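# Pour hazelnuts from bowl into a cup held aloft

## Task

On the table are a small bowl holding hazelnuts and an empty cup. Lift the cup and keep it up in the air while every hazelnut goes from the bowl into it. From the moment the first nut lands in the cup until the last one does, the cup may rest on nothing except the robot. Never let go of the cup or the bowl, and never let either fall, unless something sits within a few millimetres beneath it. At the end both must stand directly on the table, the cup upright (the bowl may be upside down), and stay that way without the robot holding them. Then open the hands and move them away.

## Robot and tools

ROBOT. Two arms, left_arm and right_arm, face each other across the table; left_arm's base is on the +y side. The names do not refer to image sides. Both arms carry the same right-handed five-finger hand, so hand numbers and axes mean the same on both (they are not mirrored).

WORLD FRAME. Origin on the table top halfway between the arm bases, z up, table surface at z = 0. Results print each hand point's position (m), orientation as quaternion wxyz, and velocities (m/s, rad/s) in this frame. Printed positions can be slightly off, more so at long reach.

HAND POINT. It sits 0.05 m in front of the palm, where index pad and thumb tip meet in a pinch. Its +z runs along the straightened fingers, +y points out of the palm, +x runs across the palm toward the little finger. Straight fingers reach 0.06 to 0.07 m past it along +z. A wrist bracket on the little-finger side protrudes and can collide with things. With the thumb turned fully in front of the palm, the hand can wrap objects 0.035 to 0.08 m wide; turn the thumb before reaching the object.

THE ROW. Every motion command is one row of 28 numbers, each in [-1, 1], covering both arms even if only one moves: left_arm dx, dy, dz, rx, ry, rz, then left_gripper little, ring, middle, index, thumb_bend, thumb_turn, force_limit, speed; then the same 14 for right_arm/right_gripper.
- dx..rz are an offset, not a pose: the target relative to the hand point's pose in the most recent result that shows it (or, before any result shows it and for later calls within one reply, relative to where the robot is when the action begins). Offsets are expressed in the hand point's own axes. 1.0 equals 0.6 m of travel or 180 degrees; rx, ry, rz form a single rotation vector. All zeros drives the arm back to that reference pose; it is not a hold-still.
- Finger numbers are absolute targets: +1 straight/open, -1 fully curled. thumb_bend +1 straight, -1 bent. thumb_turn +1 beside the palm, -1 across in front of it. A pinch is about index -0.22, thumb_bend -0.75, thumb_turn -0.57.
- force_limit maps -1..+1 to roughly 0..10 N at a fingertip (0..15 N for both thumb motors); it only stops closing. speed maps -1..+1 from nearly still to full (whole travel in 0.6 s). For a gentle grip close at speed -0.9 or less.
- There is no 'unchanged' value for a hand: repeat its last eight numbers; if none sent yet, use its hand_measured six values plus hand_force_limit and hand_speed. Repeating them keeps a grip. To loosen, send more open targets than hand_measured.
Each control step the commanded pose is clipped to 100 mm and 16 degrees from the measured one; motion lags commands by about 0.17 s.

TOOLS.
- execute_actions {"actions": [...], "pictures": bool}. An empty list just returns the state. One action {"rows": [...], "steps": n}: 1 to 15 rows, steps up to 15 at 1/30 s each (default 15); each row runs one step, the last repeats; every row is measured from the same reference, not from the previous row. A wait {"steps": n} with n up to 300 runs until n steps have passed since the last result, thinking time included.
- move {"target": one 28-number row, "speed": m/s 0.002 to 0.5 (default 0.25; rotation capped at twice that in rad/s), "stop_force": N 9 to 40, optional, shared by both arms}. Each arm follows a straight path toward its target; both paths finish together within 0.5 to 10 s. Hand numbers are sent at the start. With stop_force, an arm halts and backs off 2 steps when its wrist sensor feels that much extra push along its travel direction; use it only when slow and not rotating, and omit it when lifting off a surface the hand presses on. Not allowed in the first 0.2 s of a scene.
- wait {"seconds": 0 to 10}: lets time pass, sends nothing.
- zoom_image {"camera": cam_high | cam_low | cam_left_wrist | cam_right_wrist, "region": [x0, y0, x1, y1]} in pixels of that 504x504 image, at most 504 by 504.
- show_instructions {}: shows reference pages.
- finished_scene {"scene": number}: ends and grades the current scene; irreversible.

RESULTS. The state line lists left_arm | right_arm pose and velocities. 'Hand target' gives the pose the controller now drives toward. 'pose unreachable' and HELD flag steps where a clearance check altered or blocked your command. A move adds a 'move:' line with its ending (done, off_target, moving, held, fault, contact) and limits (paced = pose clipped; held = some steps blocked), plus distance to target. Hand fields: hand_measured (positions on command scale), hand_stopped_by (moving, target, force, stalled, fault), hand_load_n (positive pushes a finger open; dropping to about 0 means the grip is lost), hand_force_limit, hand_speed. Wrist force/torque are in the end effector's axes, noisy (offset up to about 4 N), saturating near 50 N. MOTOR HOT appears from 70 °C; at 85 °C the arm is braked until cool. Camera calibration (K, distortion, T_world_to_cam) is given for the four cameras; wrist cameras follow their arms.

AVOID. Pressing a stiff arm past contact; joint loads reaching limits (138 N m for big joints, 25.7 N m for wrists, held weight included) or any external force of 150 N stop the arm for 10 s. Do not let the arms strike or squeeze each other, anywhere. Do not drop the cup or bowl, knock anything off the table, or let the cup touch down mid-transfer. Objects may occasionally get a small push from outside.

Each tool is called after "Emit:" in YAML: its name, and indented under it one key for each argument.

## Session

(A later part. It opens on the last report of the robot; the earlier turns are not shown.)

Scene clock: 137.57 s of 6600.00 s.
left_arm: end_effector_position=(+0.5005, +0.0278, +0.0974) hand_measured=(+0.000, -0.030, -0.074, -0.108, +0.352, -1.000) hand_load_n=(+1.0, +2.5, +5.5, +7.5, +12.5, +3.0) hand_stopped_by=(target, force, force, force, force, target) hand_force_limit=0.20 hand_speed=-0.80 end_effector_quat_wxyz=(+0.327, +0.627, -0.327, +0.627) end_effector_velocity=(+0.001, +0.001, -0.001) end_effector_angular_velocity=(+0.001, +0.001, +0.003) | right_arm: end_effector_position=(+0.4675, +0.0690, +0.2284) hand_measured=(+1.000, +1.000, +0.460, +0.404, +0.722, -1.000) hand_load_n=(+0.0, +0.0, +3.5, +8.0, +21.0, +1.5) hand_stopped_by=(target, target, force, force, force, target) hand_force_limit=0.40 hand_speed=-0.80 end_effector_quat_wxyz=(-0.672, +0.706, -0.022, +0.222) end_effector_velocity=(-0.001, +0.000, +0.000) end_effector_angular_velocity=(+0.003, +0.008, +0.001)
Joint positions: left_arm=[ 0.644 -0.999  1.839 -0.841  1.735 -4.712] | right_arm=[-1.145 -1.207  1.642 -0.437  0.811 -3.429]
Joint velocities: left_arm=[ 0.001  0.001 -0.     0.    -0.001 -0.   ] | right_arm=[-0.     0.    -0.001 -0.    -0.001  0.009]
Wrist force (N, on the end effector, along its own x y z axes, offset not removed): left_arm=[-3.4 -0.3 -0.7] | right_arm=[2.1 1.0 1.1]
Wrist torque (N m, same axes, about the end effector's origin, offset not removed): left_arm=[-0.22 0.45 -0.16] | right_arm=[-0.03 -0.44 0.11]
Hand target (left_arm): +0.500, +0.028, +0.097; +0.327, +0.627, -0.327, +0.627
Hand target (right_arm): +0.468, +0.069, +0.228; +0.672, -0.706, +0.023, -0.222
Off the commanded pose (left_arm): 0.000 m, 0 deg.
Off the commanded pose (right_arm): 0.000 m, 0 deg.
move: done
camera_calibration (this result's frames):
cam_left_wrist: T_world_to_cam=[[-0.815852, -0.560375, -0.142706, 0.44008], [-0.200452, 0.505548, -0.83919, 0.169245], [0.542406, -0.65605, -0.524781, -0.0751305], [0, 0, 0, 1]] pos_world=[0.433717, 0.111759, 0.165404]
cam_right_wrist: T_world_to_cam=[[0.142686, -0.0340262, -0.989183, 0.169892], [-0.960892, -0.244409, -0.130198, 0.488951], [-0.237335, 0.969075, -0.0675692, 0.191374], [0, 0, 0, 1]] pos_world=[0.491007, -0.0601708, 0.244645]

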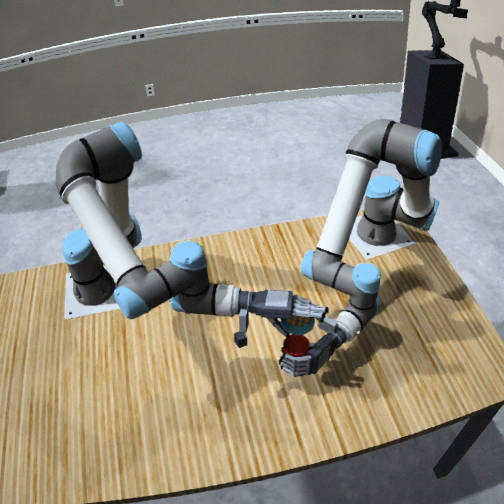

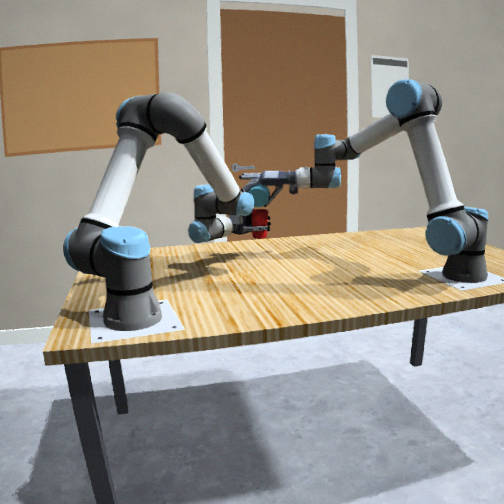

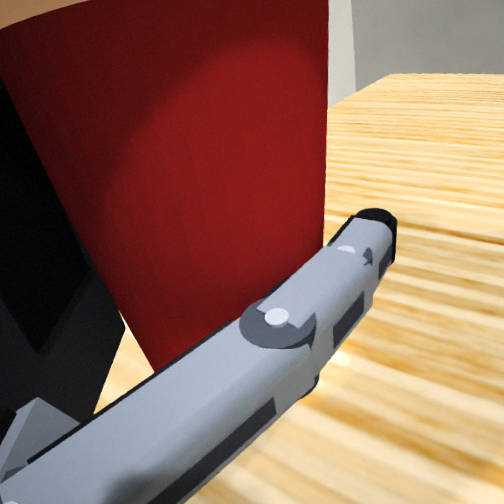

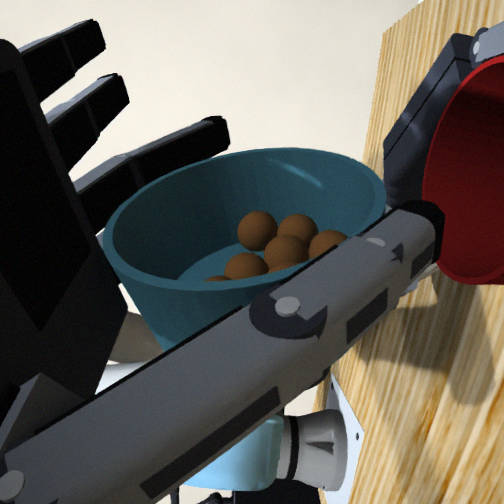

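Emit:
move:
  target: [0,0,0,0,0,0,0,-1,-1,-1,-1,-1,0.2,-0.8, 0.008,0,0,0,0,0.09,1,1,0,-1,-1,-1,0.4,-0.8]
  speed: 0.016

Emit:
move:
  target: [0,0,0,0,0,0,0,-1,-1,-1,-1,-1,0.2,-0.8, 0.02,-0.008,0,0,0,0.1,1,1,0,-1,-1,-1,0.4,-0.8]
  speed: 0.03

Emit:
move:
  target: [0,0,0,0,0,0,0,-1,-1,-1,-1,-1,0.2,-0.8, -0.03,-0.1,-0.25,0,0,0,1,1,0,-1,-1,-1,0.4,-0.8]
  speed: 0.1

Emit:
move:
  target: [0,0,0,0,0,0,0,-1,-1,-1,-1,-1,0.2,-0.8, 0,0,0,0,0,-0.598,1,1,0,-1,-1,-1,0.4,-0.8]
  speed: 0.25

Emit:
zoom_image:
  camera: "cam_high"
  region: [150, 240, 450, 460]

Scene clock: 170.70 s of 6600.00 s.
left_arm: end_effector_position=(+0.5005, +0.0278, +0.0974) hand_measured=(+0.000, -0.030, -0.074, -0.108, +0.352, -1.000) hand_load_n=(+1.0, +2.0, +5.5, +7.5, +12.5, +3.5) hand_stopped_by=(target, force, force, force, force, target) hand_force_limit=0.20 hand_speed=-0.80 end_effector_quat_wxyz=(+0.327, +0.627, -0.327, +0.627) end_effector_velocity=(+0.001, +0.001, +0.000) end_effector_angular_velocity=(-0.000, -0.000, +0.001) | right_arm: end_effector_position=(+0.4718, +0.0675, +0.2298) hand_measured=(+1.000, +1.000, +0.460, +0.404, +0.722, -1.000) hand_load_n=(+0.0, +0.0, +3.5, +8.0, +21.0, +1.5) hand_stopped_by=(target, target, force, force, force, target) hand_force_limit=0.40 hand_speed=-0.80 end_effector_quat_wxyz=(+0.696, -0.696, +0.121, -0.126) end_effector_velocity=(+0.001, -0.000, +0.001) end_effector_angular_velocity=(+0.003, +0.005, -0.002)
Joint positions: left_arm=[ 0.644 -0.999  1.839 -0.841  1.735 -4.712] | right_arm=[-1.176 -1.177  1.612 -0.437  0.78  -3.147]
Joint velocities: left_arm=[ 0.002 -0.     0.    -0.     0.    -0.   ] | right_arm=[-0.001 -0.    -0.001 -0.     0.     0.007]
Wrist force (N, on the end effector, along its own x y z axes, offset not removed): left_arm=[-2.3 -1.2 0.0] | right_arm=[1.0 1.2 0.3]
Wrist torque (N m, same axes, about the end effector's origin, offset not removed): left_arm=[-0.30 0.15 -0.23] | right_arm=[0.18 -0.23 0.21]
Hand target (left_arm): +0.500, +0.028, +0.097; +0.327, +0.627, -0.327, +0.627
Hand target (right_arm): +0.472, +0.067, +0.230; +0.696, -0.696, +0.122, -0.125
Off the commanded pose (left_arm): 0.000 m, 0 deg.
Off the commanded pose (right_arm): 0.000 m, 0 deg.
After step 90, 21.10 s passed at rest.
move: done
camera_calibration (this result's frames):
cam_left_wrist: T_world_to_cam=[[-0.815852, -0.560375, -0.142707, 0.44008], [-0.200451, 0.505549, -0.83919, 0.169244], [0.542406, -0.656049, -0.524781, -0.0751315], [0, 0, 0, 1]] pos_world=[0.433717, 0.111758, 0.165403]
cam_right_wrist: T_world_to_cam=[[-0.121053, 0.0625832, -0.990671, 0.288843], [-0.964515, -0.243326, 0.102485, 0.441079], [-0.234642, 0.967923, 0.0898177, 0.156612], [0, 0, 0, 1]] pos_world=[0.497141, -0.0623395, 0.226878]

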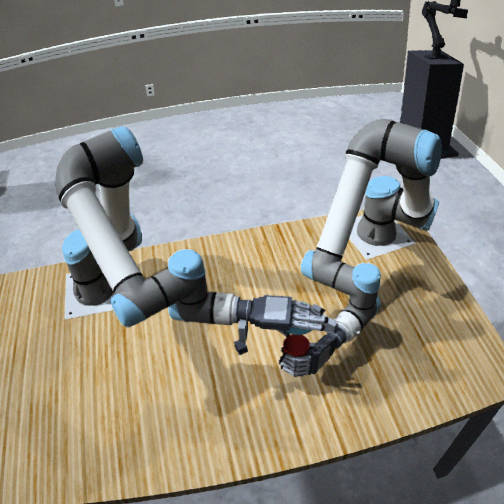

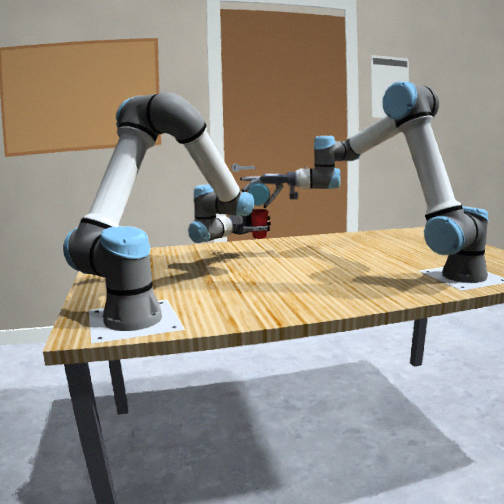

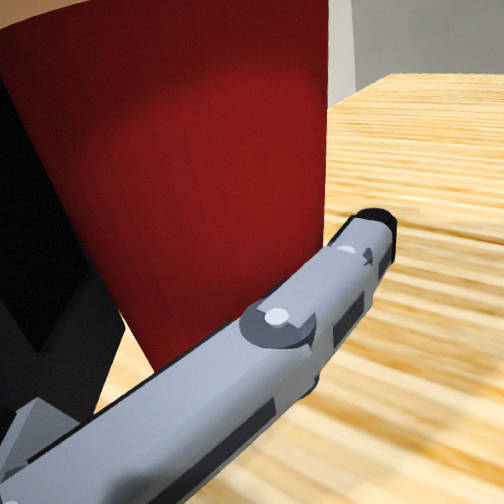

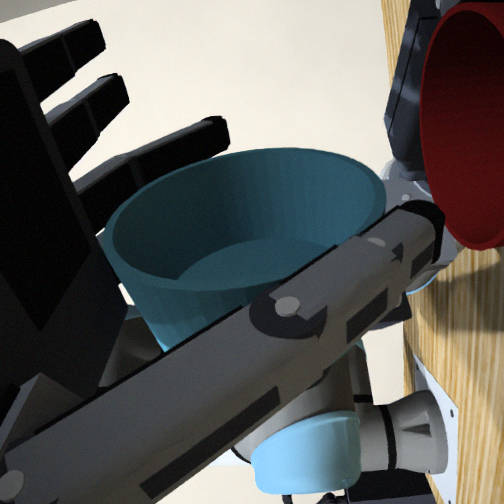

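Scene clock: 176.17 s of 6600.00 s.
left_arm: end_effector_position=(+0.5005, +0.0278, +0.0974) hand_measured=(+0.000, -0.030, -0.074, -0.108, +0.352, -1.000) hand_load_n=(+1.0, +2.0, +5.5, +7.5, +12.5, +3.0) hand_stopped_by=(target, force, force, force, force, target) hand_force_limit=0.20 hand_speed=-0.80 end_effector_quat_wxyz=(+0.327, +0.627, -0.327, +0.627) end_effector_velocity=(-0.000, -0.000, +0.000) end_effector_angular_velocity=(+0.000, +0.000, +0.000) | right_arm: end_effector_position=(+0.4830, +0.0635, +0.2346) hand_measured=(+1.000, +1.000, +0.460, +0.404, +0.722, -1.000) hand_load_n=(+0.0, +0.0, +3.5, +8.0, +21.0, +1.0) hand_stopped_by=(target, target, force, force, force, target) hand_force_limit=0.40 hand_speed=-0.80 end_effector_quat_wxyz=(+0.707, -0.669, +0.228, -0.016) end_effector_velocity=(+0.001, -0.000, +0.000) end_effector_angular_velocity=(+0.005, +0.014, -0.001)
Joint positions: left_arm=[ 0.644 -0.999  1.839 -0.841  1.735 -4.712] | right_arm=[-1.214 -1.135  1.572 -0.438  0.742 -2.834]
Joint velocities: left_arm=[-0. -0. -0.  0. -0. -0.] | right_arm=[-0.001  0.002 -0.001 -0.001 -0.001  0.015]
Wrist force (N, on the end effector, along its own x y z axes, offset not removed): left_arm=[-1.7 -1.0 -1.0] | right_arm=[0.5 0.6 -2.6]
Wrist torque (N m, same axes, about the end effector's origin, offset not removed): left_arm=[-0.24 0.14 -0.05] | right_arm=[0.23 0.01 -0.10]
Hand target (left_arm): +0.500, +0.028, +0.097; +0.327, +0.627, -0.327, +0.627
Hand target (right_arm): +0.483, +0.063, +0.235; +0.707, -0.669, +0.229, -0.015
Off the commanded pose (left_arm): 0.000 m, 0 deg.
Off the commanded pose (right_arm): 0.000 m, 0 deg.
move: done
camera_calibration (this result's frames):
cam_left_wrist: T_world_to_cam=[[-0.815852, -0.560375, -0.142707, 0.44008], [-0.200451, 0.505548, -0.83919, 0.169244], [0.542406, -0.656049, -0.524781, -0.0751316], [0, 0, 0, 1]] pos_world=[0.433717, 0.111759, 0.165403]
cam_right_wrist: T_world_to_cam=[[-0.400919, 0.16499, -0.901134, 0.402946], [-0.897476, -0.268138, 0.350198, 0.361469], [-0.183849, 0.949147, 0.255576, 0.100466], [0, 0, 0, 1]] pos_world=[0.504429, -0.0649155, 0.210846]

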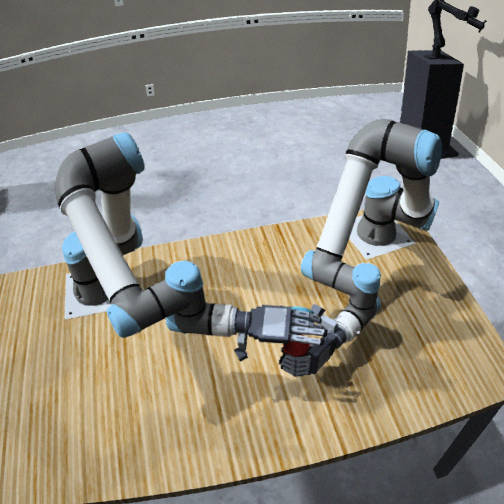

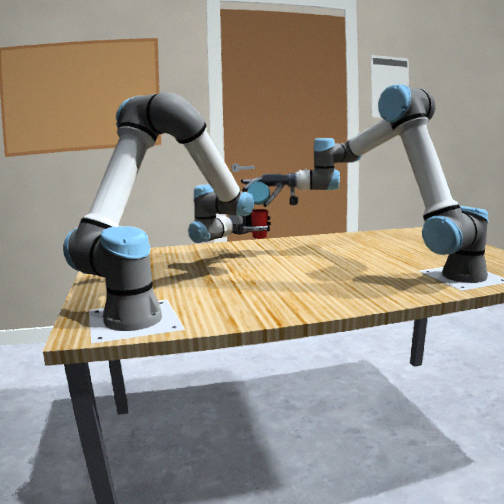

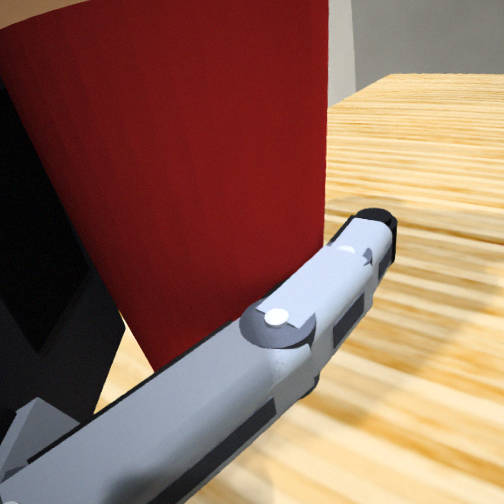

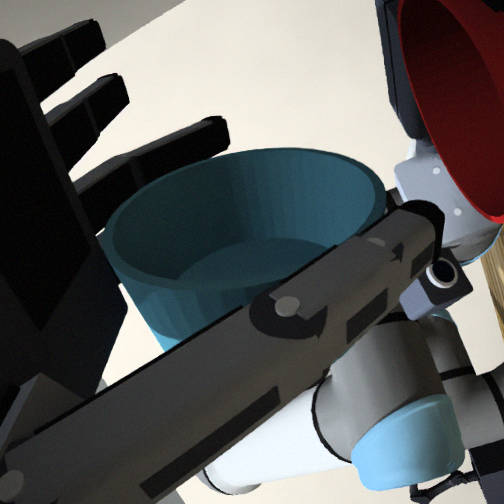

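Scene clock: 178.30 s of 6600.00 s.
left_arm: end_effector_position=(+0.5005, +0.0278, +0.0974) hand_measured=(+0.000, -0.030, -0.074, -0.108, +0.352, -1.000) hand_load_n=(+1.0, +2.0, +5.5, +7.5, +12.5, +3.0) hand_stopped_by=(target, force, force, force, force, target) hand_force_limit=0.20 hand_speed=-0.80 end_effector_quat_wxyz=(+0.327, +0.627, -0.327, +0.627) end_effector_velocity=(-0.000, -0.000, -0.001) end_effector_angular_velocity=(+0.000, +0.001, +0.000) | right_arm: end_effector_position=(+0.4325, -0.0774, +0.2968) hand_measured=(+1.000, +1.000, +0.460, +0.404, +0.722, -1.000) hand_load_n=(+0.0, +0.0, +3.5, +8.0, +21.0, +1.0) hand_stopped_by=(target, target, force, force, force, target) hand_force_limit=0.40 hand_speed=-0.80 end_effector_quat_wxyz=(+0.707, -0.669, +0.228, -0.016) end_effector_velocity=(-0.001, -0.003, +0.001) end_effector_angular_velocity=(-0.000, +0.000, -0.000)
Joint positions: left_arm=[ 0.644 -0.999  1.839 -0.841  1.735 -4.712] | right_arm=[-1.474 -1.458  1.825 -0.37   0.482 -2.832]
Joint velocities: left_arm=[-0.     0.001 -0.     0.    -0.001 -0.001] | right_arm=[-0.007 -0.005  0.003  0.002 -0.006 -0.001]
Wrist force (N, on the end effector, along its own x y z axes, offset not removed): left_arm=[-2.4 -1.6 -0.2] | right_arm=[1.3 1.3 -3.3]
Wrist torque (N m, same axes, about the end effector's origin, offset not removed): left_arm=[-0.34 0.26 -0.17] | right_arm=[0.41 -0.21 0.04]
Hand target (left_arm): +0.500, +0.028, +0.097; +0.327, +0.627, -0.327, +0.627
Hand target (right_arm): +0.432, -0.078, +0.297; +0.707, -0.669, +0.228, -0.016
Off the commanded pose (left_arm): 0.000 m, 0 deg.
Off the commanded pose (right_arm): 0.001 m, 0 deg.
move: done
camera_calibration (this result's frames):
cam_left_wrist: T_world_to_cam=[[-0.815852, -0.560375, -0.142707, 0.44008], [-0.200451, 0.505549, -0.83919, 0.169244], [0.542406, -0.656049, -0.524781, -0.0751315], [0, 0, 0, 1]] pos_world=[0.433717, 0.111758, 0.165403]
cam_right_wrist: T_world_to_cam=[[-0.401028, 0.165352, -0.901019, 0.461976], [-0.897436, -0.268268, 0.350201, 0.256565], [-0.183808, 0.949047, 0.255976, 0.208883], [0, 0, 0, 1]] pos_world=[0.45391, -0.2058, 0.27293]

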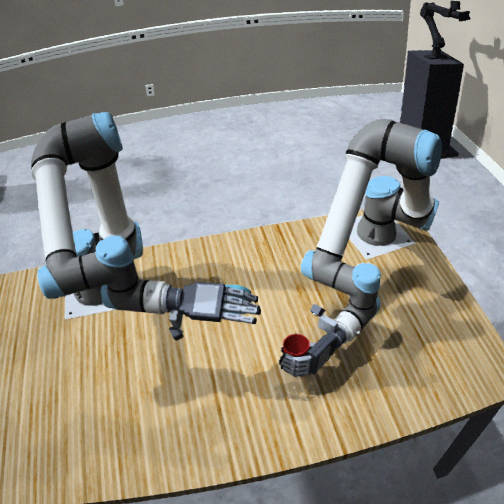

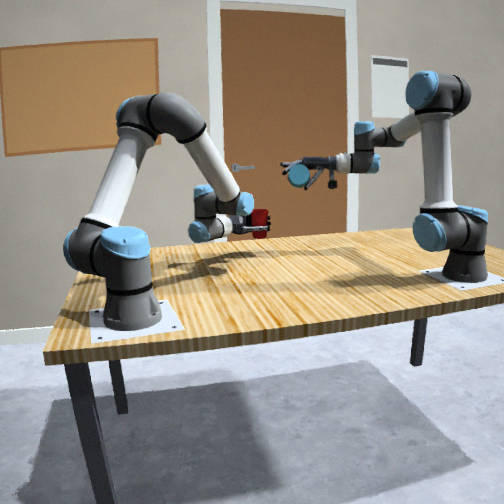

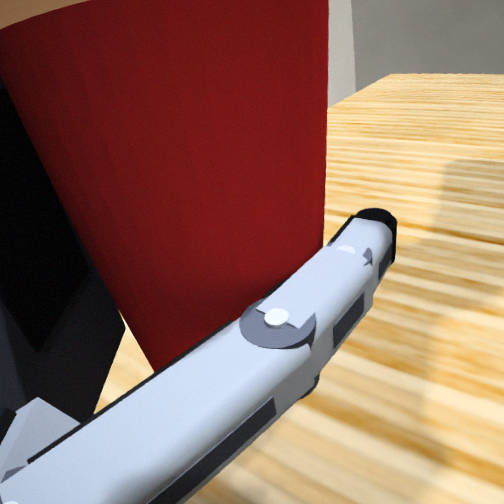

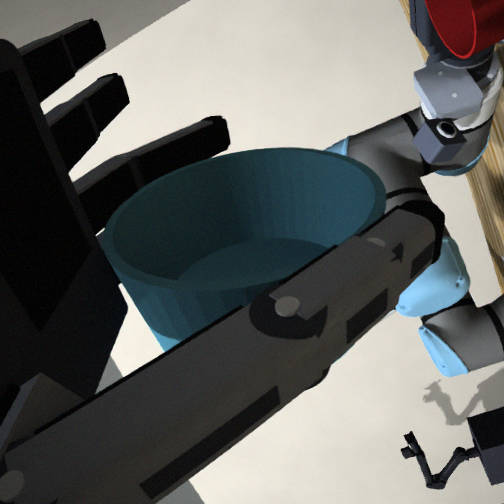

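Scene clock: 182.60 s of 6600.00 s.
left_arm: end_effector_position=(+0.5005, +0.0278, +0.0974) hand_measured=(+0.000, -0.030, -0.074, -0.108, +0.352, -1.000) hand_load_n=(+1.0, +2.0, +5.5, +7.5, +12.5, +3.0) hand_stopped_by=(target, force, force, force, force, target) hand_force_limit=0.20 hand_speed=-0.80 end_effector_quat_wxyz=(+0.327, +0.627, -0.327, +0.627) end_effector_velocity=(-0.000, -0.000, -0.000) end_effector_angular_velocity=(+0.000, +0.000, -0.002) | right_arm: end_effector_position=(+0.4325, -0.0776, +0.2967) hand_measured=(+1.000, +1.000, +0.460, +0.404, +0.722, -1.000) hand_load_n=(+0.0, +0.0, +3.5, +8.5, +21.0, +2.0) hand_stopped_by=(target, target, force, force, force, target) hand_force_limit=0.40 hand_speed=-0.80 end_effector_quat_wxyz=(-0.405, +0.579, +0.405, +0.580) end_effector_velocity=(-0.000, +0.000, -0.000) end_effector_angular_velocity=(-0.007, -0.010, +0.001)
Joint positions: left_arm=[ 0.644 -0.999  1.839 -0.841  1.735 -4.712] | right_arm=[-1.324 -1.608  2.029 -0.424  0.632 -4.71 ]
Joint velocities: left_arm=[-0.     0.     0.     0.     0.001  0.   ] | right_arm=[ 0.001  0.001  0.     0.003 -0.    -0.016]
Wrist force (N, on the end effector, along its own x y z axes, offset not removed): left_arm=[-1.8 0.1 -0.4] | right_arm=[1.7 -2.6 0.6]
Wrist torque (N m, same axes, about the end effector's origin, offset not removed): left_arm=[-0.14 0.10 -0.03] | right_arm=[-0.39 -0.38 0.02]
Hand target (left_arm): +0.500, +0.028, +0.097; +0.327, +0.627, -0.327, +0.627
Hand target (right_arm): +0.432, -0.078, +0.297; -0.405, +0.579, +0.405, +0.580
Off the commanded pose (left_arm): 0.000 m, 0 deg.
Off the commanded pose (right_arm): 0.000 m, 0 deg.
move: done
camera_calibration (this result's frames):
cam_left_wrist: T_world_to_cam=[[-0.815852, -0.560375, -0.142707, 0.44008], [-0.200451, 0.505549, -0.83919, 0.169244], [0.542406, -0.656049, -0.524781, -0.0751316], [0, 0, 0, 1]] pos_world=[0.433717, 0.111759, 0.165403]
cam_right_wrist: T_world_to_cam=[[0.935071, -0.325011, -0.141458, -0.379317], [-0.293849, -0.487589, -0.822137, 0.32625], [0.19823, 0.810324, -0.551434, 0.27266], [0, 0, 0, 1]] pos_world=[0.396507, -0.185149, 0.364919]

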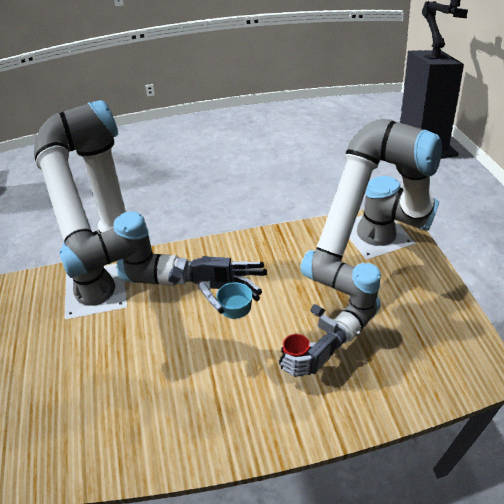

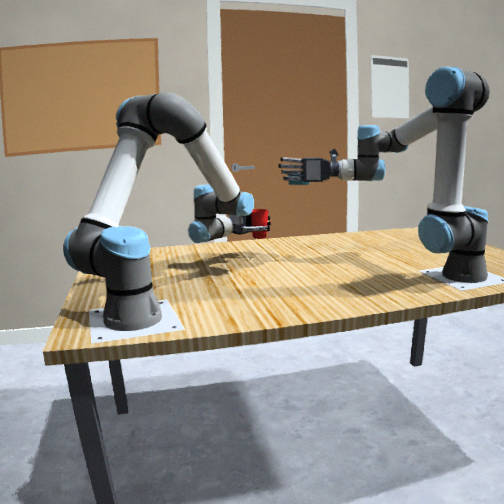

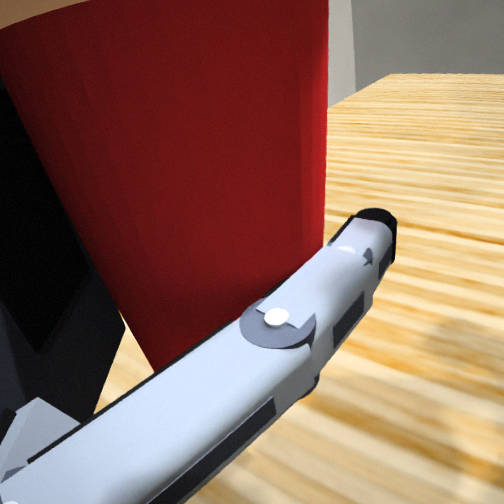

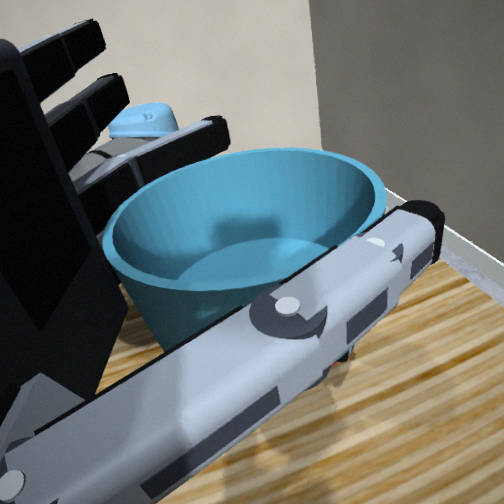

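Region (150, 240, 450, 460) of cam_high's 504x504 image, scaled by 1.680, with more detail than that image has; it fills the top 370 rows of this view, and the rest is white.

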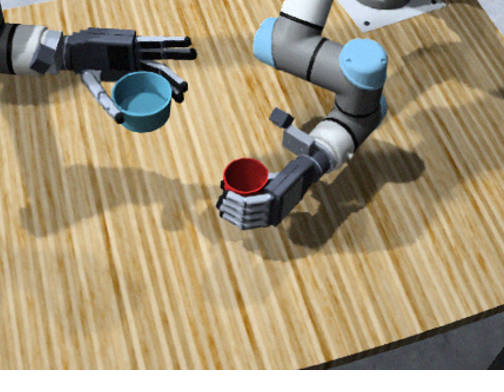

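Emit:
move:
  target: [-0.0975,0.0755,0.0603,0.027,0,0,0,-1,-1,-1,-1,-1,0.2,-0.8, -0.4365,0.1078,-0.158,-0.251,0,0,1,1,0,-1,-1,-1,0.4,-0.8]
  speed: 0.12

Scene clock: 195.70 s of 6600.00 s.
left_arm: end_effector_position=(+0.4841, -0.0277, +0.0389) hand_measured=(+0.000, -0.030, -0.074, -0.108, +0.352, -1.000) hand_load_n=(+1.0, +2.0, +5.5, +7.5, +12.5, +3.0) hand_stopped_by=(target, force, force, force, force, target) hand_force_limit=0.20 hand_speed=-0.80 end_effector_quat_wxyz=(+0.300, +0.640, -0.300, +0.641) end_effector_velocity=(+0.001, -0.000, -0.000) end_effector_angular_velocity=(+0.000, -0.001, +0.002) | right_arm: end_effector_position=(+0.4607, -0.1884, +0.0350) hand_measured=(+1.000, +1.000, +0.460, +0.404, +0.722, -1.000) hand_load_n=(+0.0, +0.0, +3.5, +8.5, +21.0, +2.0) hand_stopped_by=(target, target, force, force, force, target) hand_force_limit=0.40 hand_speed=-0.80 end_effector_quat_wxyz=(-0.152, +0.691, +0.152, +0.691) end_effector_velocity=(+0.001, -0.001, -0.002) end_effector_angular_velocity=(-0.000, -0.003, -0.009)
Joint positions: left_arm=[ 0.504 -0.877  1.831 -0.955  1.511 -4.712] | right_arm=[-1.079 -1.085  2.339 -1.254  1.664 -4.712]
Joint velocities: left_arm=[-0.     0.001 -0.    -0.001 -0.002  0.001] | right_arm=[ 0.003  0.008 -0.002 -0.008  0.012 -0.002]
Wrist force (N, on the end effector, along its own x y z axes, offset not removed): left_arm=[-1.6 -0.2 0.5] | right_arm=[0.6 0.3 1.2]
Wrist torque (N m, same axes, about the end effector's origin, offset not removed): left_arm=[-0.25 0.10 -0.06] | right_arm=[0.06 -0.34 0.03]
Hand target (left_arm): +0.484, -0.028, +0.039; +0.300, +0.640, -0.300, +0.641
Hand target (right_arm): +0.461, -0.189, +0.035; -0.151, +0.691, +0.151, +0.691
Off the commanded pose (left_arm): 0.000 m, 0 deg.
Off the commanded pose (right_arm): 0.000 m, 0 deg.
After step 90, 6.30 s passed at rest.
move: done
camera_calibration (this result's frames):
cam_left_wrist: T_world_to_cam=[[-0.765529, -0.627452, -0.142367, 0.361001], [-0.242655, 0.486491, -0.839312, 0.164805], [0.595888, -0.607972, -0.524678, -0.157974], [0, 0, 0, 1]] pos_world=[0.410482, 0.0502909, 0.106831]
cam_right_wrist: T_world_to_cam=[[0.429261, -0.892004, -0.141644, -0.352546], [-0.554229, -0.136325, -0.821125, 0.251482], [0.713137, 0.43098, -0.552894, -0.0960972], [0, 0, 0, 1]] pos_world=[0.359244, -0.238774, 0.103431]

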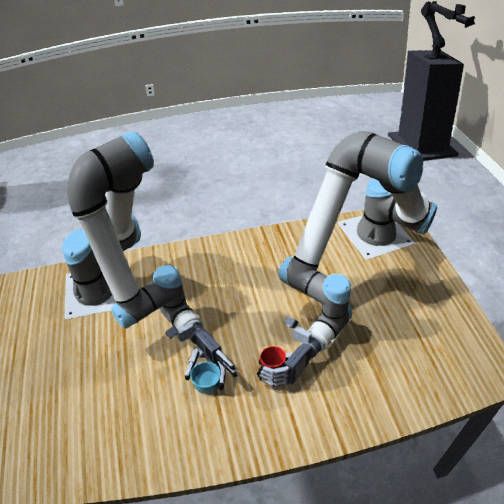

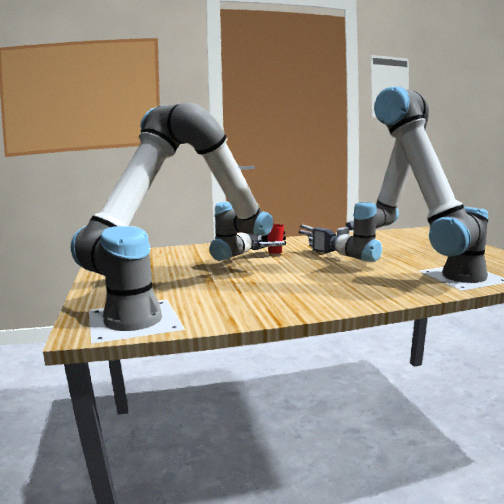

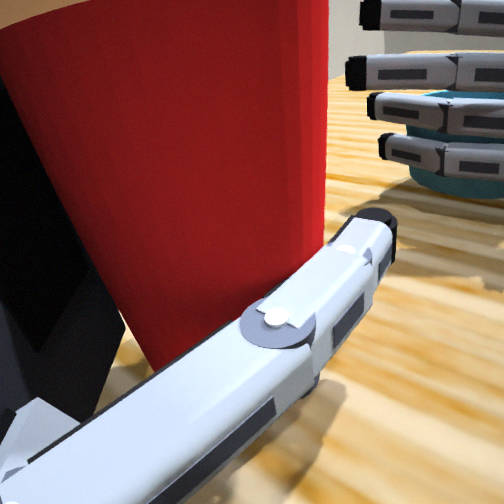

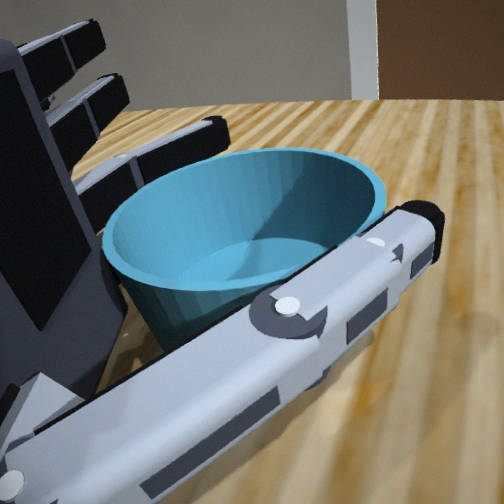

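Emit:
move:
  target: [-0.0158,0,0,0,0,0,0,-1,-1,-1,-1,-1,0.2,-0.8, -0.0162,0,0,0,0,0,1,1,0,-1,-1,-1,0.4,-0.8]
  speed: 0.008
  stop_force: 9

Emit:
move:
  target: [0,0,0,0,0,0,1,1,1,1,1,-1,0.2,-0.6, 0,0,0,0,0,0,1,1,1,1,1,-1,0.4,-0.6]

Emit:
move:
  target: [0,-0.008,-0.22,0,0,0,1,1,1,1,1,-1,0.2,-0.6, 0,-0.005,-0.2,0,0,0,1,1,1,1,1,-1,0.4,-0.6]
  speed: 0.08

Scene clock: 211.43 s of 6600.00 s.
left_arm: end_effector_position=(+0.4841, -0.0277, +0.0296) hand_measured=(+0.000, -0.030, -0.074, -0.108, +0.352, -1.000) hand_load_n=(+1.0, +2.0, +5.5, +7.5, +12.5, +3.0) hand_stopped_by=(target, force, force, force, force, target) hand_force_limit=0.20 hand_speed=-0.80 end_effector_quat_wxyz=(+0.300, +0.640, -0.300, +0.641) end_effector_velocity=(+0.000, -0.000, +0.000) end_effector_angular_velocity=(-0.002, -0.003, +0.000) | right_arm: end_effector_position=(+0.4607, -0.1884, +0.0255) hand_measured=(+1.000, +1.000, +0.460, +0.404, +0.722, -1.000) hand_load_n=(+0.0, +0.0, +3.5, +8.5, +21.0, +2.0) hand_stopped_by=(target, target, force, force, force, target) hand_force_limit=0.40 hand_speed=-0.80 end_effector_quat_wxyz=(-0.152, +0.691, +0.152, +0.690) end_effector_velocity=(+0.000, -0.000, -0.002) end_effector_angular_velocity=(-0.000, -0.000, -0.001)
Joint positions: left_arm=[ 0.504 -0.858  1.831 -0.974  1.511 -4.712] | right_arm=[-1.079 -1.055  2.339 -1.283  1.664 -4.712]
Joint velocities: left_arm=[ 0.     0.002 -0.    -0.005  0.     0.001] | right_arm=[-0.     0.006  0.    -0.006  0.    -0.   ]
Wrist force (N, on the end effector, along its own x y z axes, offset not removed): left_arm=[-2.2 -0.3 -0.8] | right_arm=[-1.5 0.4 -2.6]
Wrist torque (N m, same axes, about the end effector's origin, offset not removed): left_arm=[-0.12 0.17 -0.09] | right_arm=[0.32 0.15 0.03]
Hand target (left_arm): +0.484, -0.028, +0.029; +0.300, +0.640, -0.300, +0.641
Hand target (right_arm): +0.461, -0.188, +0.025; -0.152, +0.691, +0.152, +0.691
Off the commanded pose (left_arm): 0.000 m, 0 deg.
Off the commanded pose (right_arm): 0.000 m, 0 deg.
After step 90, 11.33 s passed at rest.
move: done
camera_calibration (this result's frames):
cam_left_wrist: T_world_to_cam=[[-0.765531, -0.627451, -0.142368, 0.359695], [-0.242665, 0.486504, -0.839302, 0.157028], [0.595883, -0.607964, -0.524694, -0.162821], [0, 0, 0, 1]] pos_world=[0.410485, 0.0503068, 0.0975715]
cam_right_wrist: T_world_to_cam=[[0.429232, -0.892021, -0.141629, -0.353865], [-0.554268, -0.13634, -0.821096, 0.243704], [0.713125, 0.430941, -0.55294, -0.101345], [0, 0, 0, 1]] pos_world=[0.35924, -0.238755, 0.0939487]

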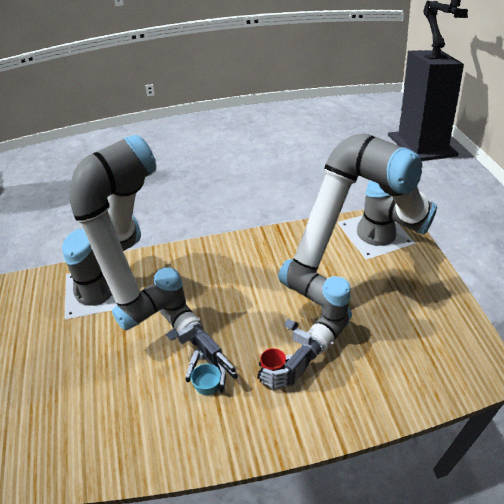

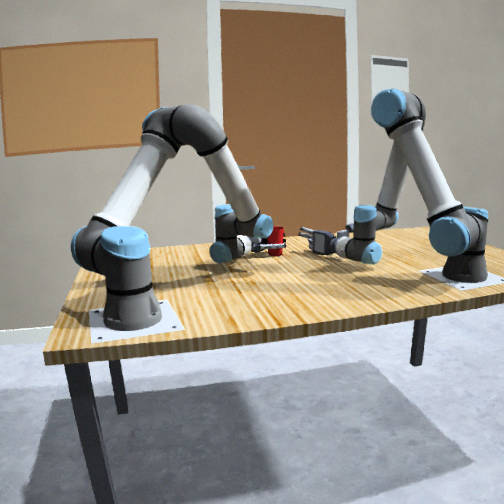

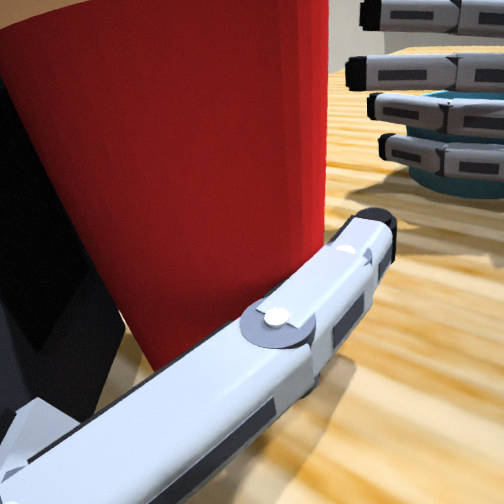

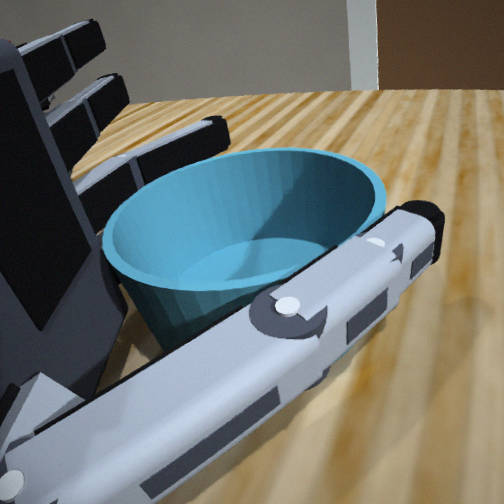

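Scene clock: 213.37 s of 6600.00 s.
left_arm: end_effector_position=(+0.4841, -0.0277, +0.0296) hand_measured=(+1.000, +1.000, +1.000, +1.000, +1.000, -1.000) hand_load_n=(+0.0, +0.0, +0.0, +0.0, +0.0, +0.0) hand_stopped_by=(target, target, target, target, target, target) hand_force_limit=0.20 hand_speed=-0.60 end_effector_quat_wxyz=(+0.300, +0.640, -0.300, +0.641) end_effector_velocity=(-0.000, -0.000, -0.001) end_effector_angular_velocity=(+0.001, -0.000, -0.000) | right_arm: end_effector_position=(+0.4607, -0.1884, +0.0255) hand_measured=(+1.000, +1.000, +1.000, +1.000, +1.000, -1.000) hand_load_n=(+0.0, +0.0, +0.0, +0.0, +0.0, +0.0) hand_stopped_by=(target, target, target, target, target, target) hand_force_limit=0.40 hand_speed=-0.60 end_effector_quat_wxyz=(-0.152, +0.691, +0.152, +0.690) end_effector_velocity=(-0.000, -0.000, -0.000) end_effector_angular_velocity=(+0.000, +0.000, -0.001)
Joint positions: left_arm=[ 0.504 -0.858  1.831 -0.974  1.511 -4.712] | right_arm=[-1.079 -1.055  2.339 -1.283  1.664 -4.712]
Joint velocities: left_arm=[-0.001  0.001 -0.    -0.    -0.     0.001] | right_arm=[ 0.     0.    -0.    -0.     0.002  0.   ]
Wrist force (N, on the end effector, along its own x y z axes, offset not removed): left_arm=[-1.6 -1.2 -0.9] | right_arm=[4.0 1.3 -1.5]
Wrist torque (N m, same axes, about the end effector's origin, offset not removed): left_arm=[-0.28 0.18 -0.20] | right_arm=[0.30 -0.64 0.32]
Hand target (left_arm): +0.484, -0.028, +0.030; +0.300, +0.640, -0.300, +0.641
Hand target (right_arm): +0.461, -0.188, +0.026; -0.152, +0.691, +0.152, +0.690
Off the commanded pose (left_arm): 0.000 m, 0 deg.
Off the commanded pose (right_arm): 0.000 m, 0 deg.
move: done
camera_calibration (this result's frames):
cam_left_wrist: T_world_to_cam=[[-0.765531, -0.62745, -0.142368, 0.359696], [-0.242665, 0.486504, -0.839302, 0.157027], [0.595883, -0.607964, -0.524694, -0.162821], [0, 0, 0, 1]] pos_world=[0.410486, 0.050308, 0.0975715]
cam_right_wrist: T_world_to_cam=[[0.429237, -0.892017, -0.141636, -0.353866], [-0.554269, -0.136338, -0.821095, 0.243705], [0.713121, 0.430949, -0.552939, -0.101343], [0, 0, 0, 1]] pos_world=[0.35924, -0.238755, 0.0939483]

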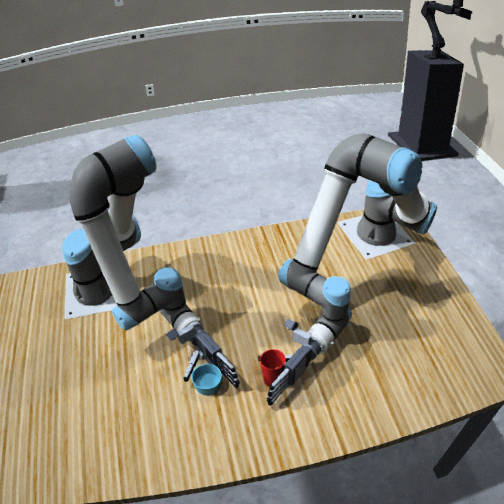

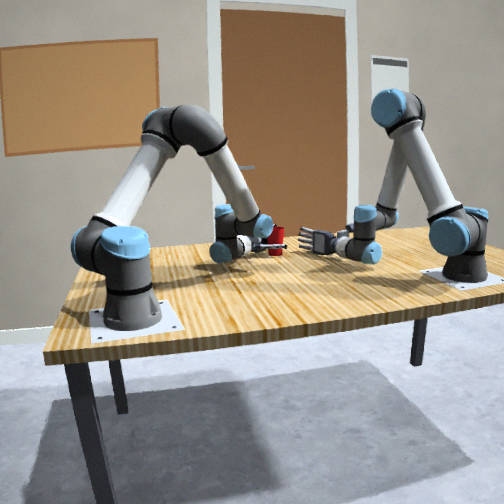

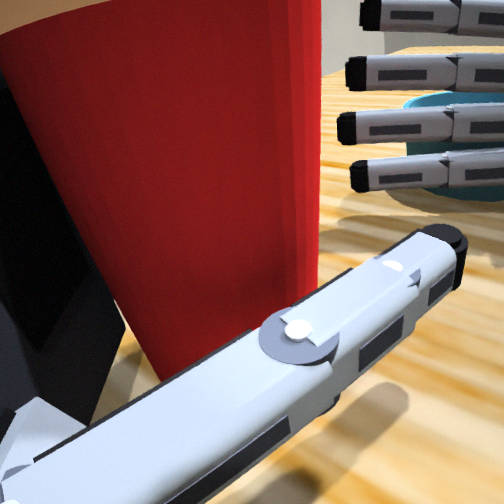

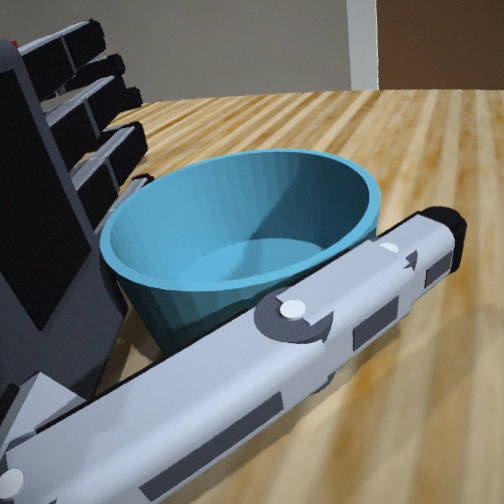

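Scene clock: 215.50 s of 6600.00 s.
left_arm: end_effector_position=(+0.4035, +0.0764, +0.0297) hand_measured=(+1.000, +1.000, +1.000, +1.000, +1.000, -1.000) hand_load_n=(+0.0, +0.0, +0.0, +0.0, +0.0, +0.0) hand_stopped_by=(target, target, target, target, target, target) hand_force_limit=0.20 hand_speed=-0.60 end_effector_quat_wxyz=(+0.300, +0.640, -0.300, +0.641) end_effector_velocity=(-0.001, +0.003, -0.001) end_effector_angular_velocity=(+0.002, -0.000, +0.002) | right_arm: end_effector_position=(+0.3508, -0.2361, +0.0253) hand_measured=(+1.000, +1.000, +1.000, +1.000, +1.000, -1.000) hand_load_n=(+0.0, +0.0, +0.0, +0.0, +0.0, +0.0) hand_stopped_by=(target, target, target, target, target, target) hand_force_limit=0.40 hand_speed=-0.60 end_effector_quat_wxyz=(-0.152, +0.691, +0.152, +0.690) end_effector_velocity=(-0.002, -0.000, +0.001) end_effector_angular_velocity=(+0.001, -0.001, +0.002)
Joint positions: left_arm=[ 0.495 -1.021  2.216 -1.196  1.502 -4.712] | right_arm=[-1.011 -1.131  2.624 -1.493  1.732 -4.712]
Joint velocities: left_arm=[-0.    -0.002  0.008 -0.005 -0.002  0.001] | right_arm=[ 0.003 -0.002  0.005 -0.005  0.002  0.001]
Wrist force (N, on the end effector, along its own x y z axes, offset not removed): left_arm=[-1.2 0.2 -0.9] | right_arm=[0.6 -0.9 -0.8]
Wrist torque (N m, same axes, about the end effector's origin, offset not removed): left_arm=[-0.02 0.11 -0.11] | right_arm=[-0.02 -0.18 0.12]
Hand target (left_arm): +0.403, +0.077, +0.030; +0.300, +0.640, -0.300, +0.641
Hand target (right_arm): +0.351, -0.236, +0.025; -0.152, +0.691, +0.152, +0.690
Off the commanded pose (left_arm): 0.000 m, 0 deg.
Off the commanded pose (right_arm): 0.000 m, 0 deg.
move: done
camera_calibration (this result's frames):
cam_left_wrist: T_world_to_cam=[[-0.765553, -0.627434, -0.142322, 0.363339], [-0.2427, 0.486505, -0.839291, 0.0868854], [0.59584, -0.60798, -0.524724, -0.0514074], [0, 0, 0, 1]] pos_world=[0.329873, 0.154446, 0.0976587]
cam_right_wrist: T_world_to_cam=[[0.429234, -0.892019, -0.141632, -0.349211], [-0.554286, -0.13635, -0.821082, 0.176174], [0.713109, 0.430941, -0.55296, -0.00256225], [0, 0, 0, 1]] pos_world=[0.249371, -0.286378, 0.0937769]

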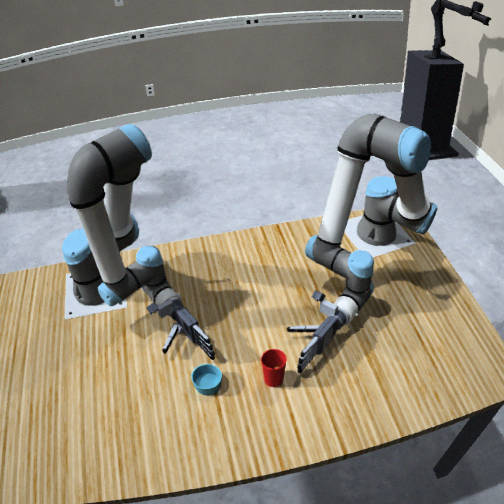

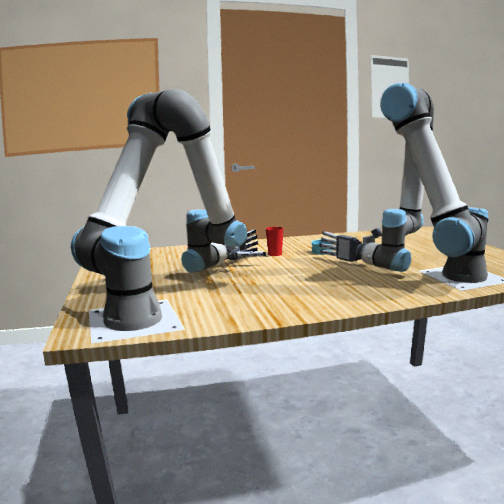

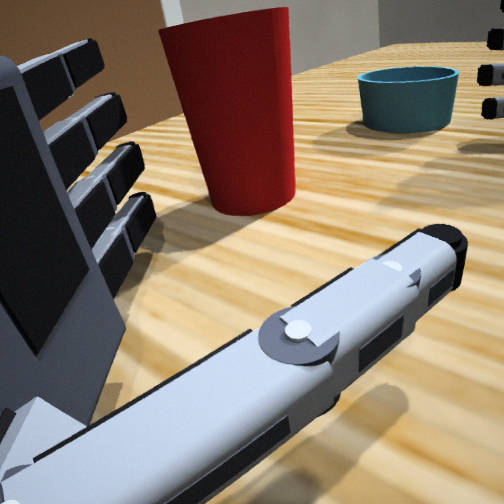

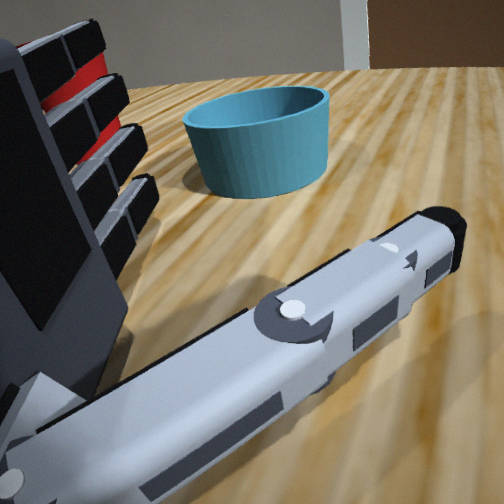

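Emit:
finished_scene:
  scene: 2

The scene is finished: the task was done.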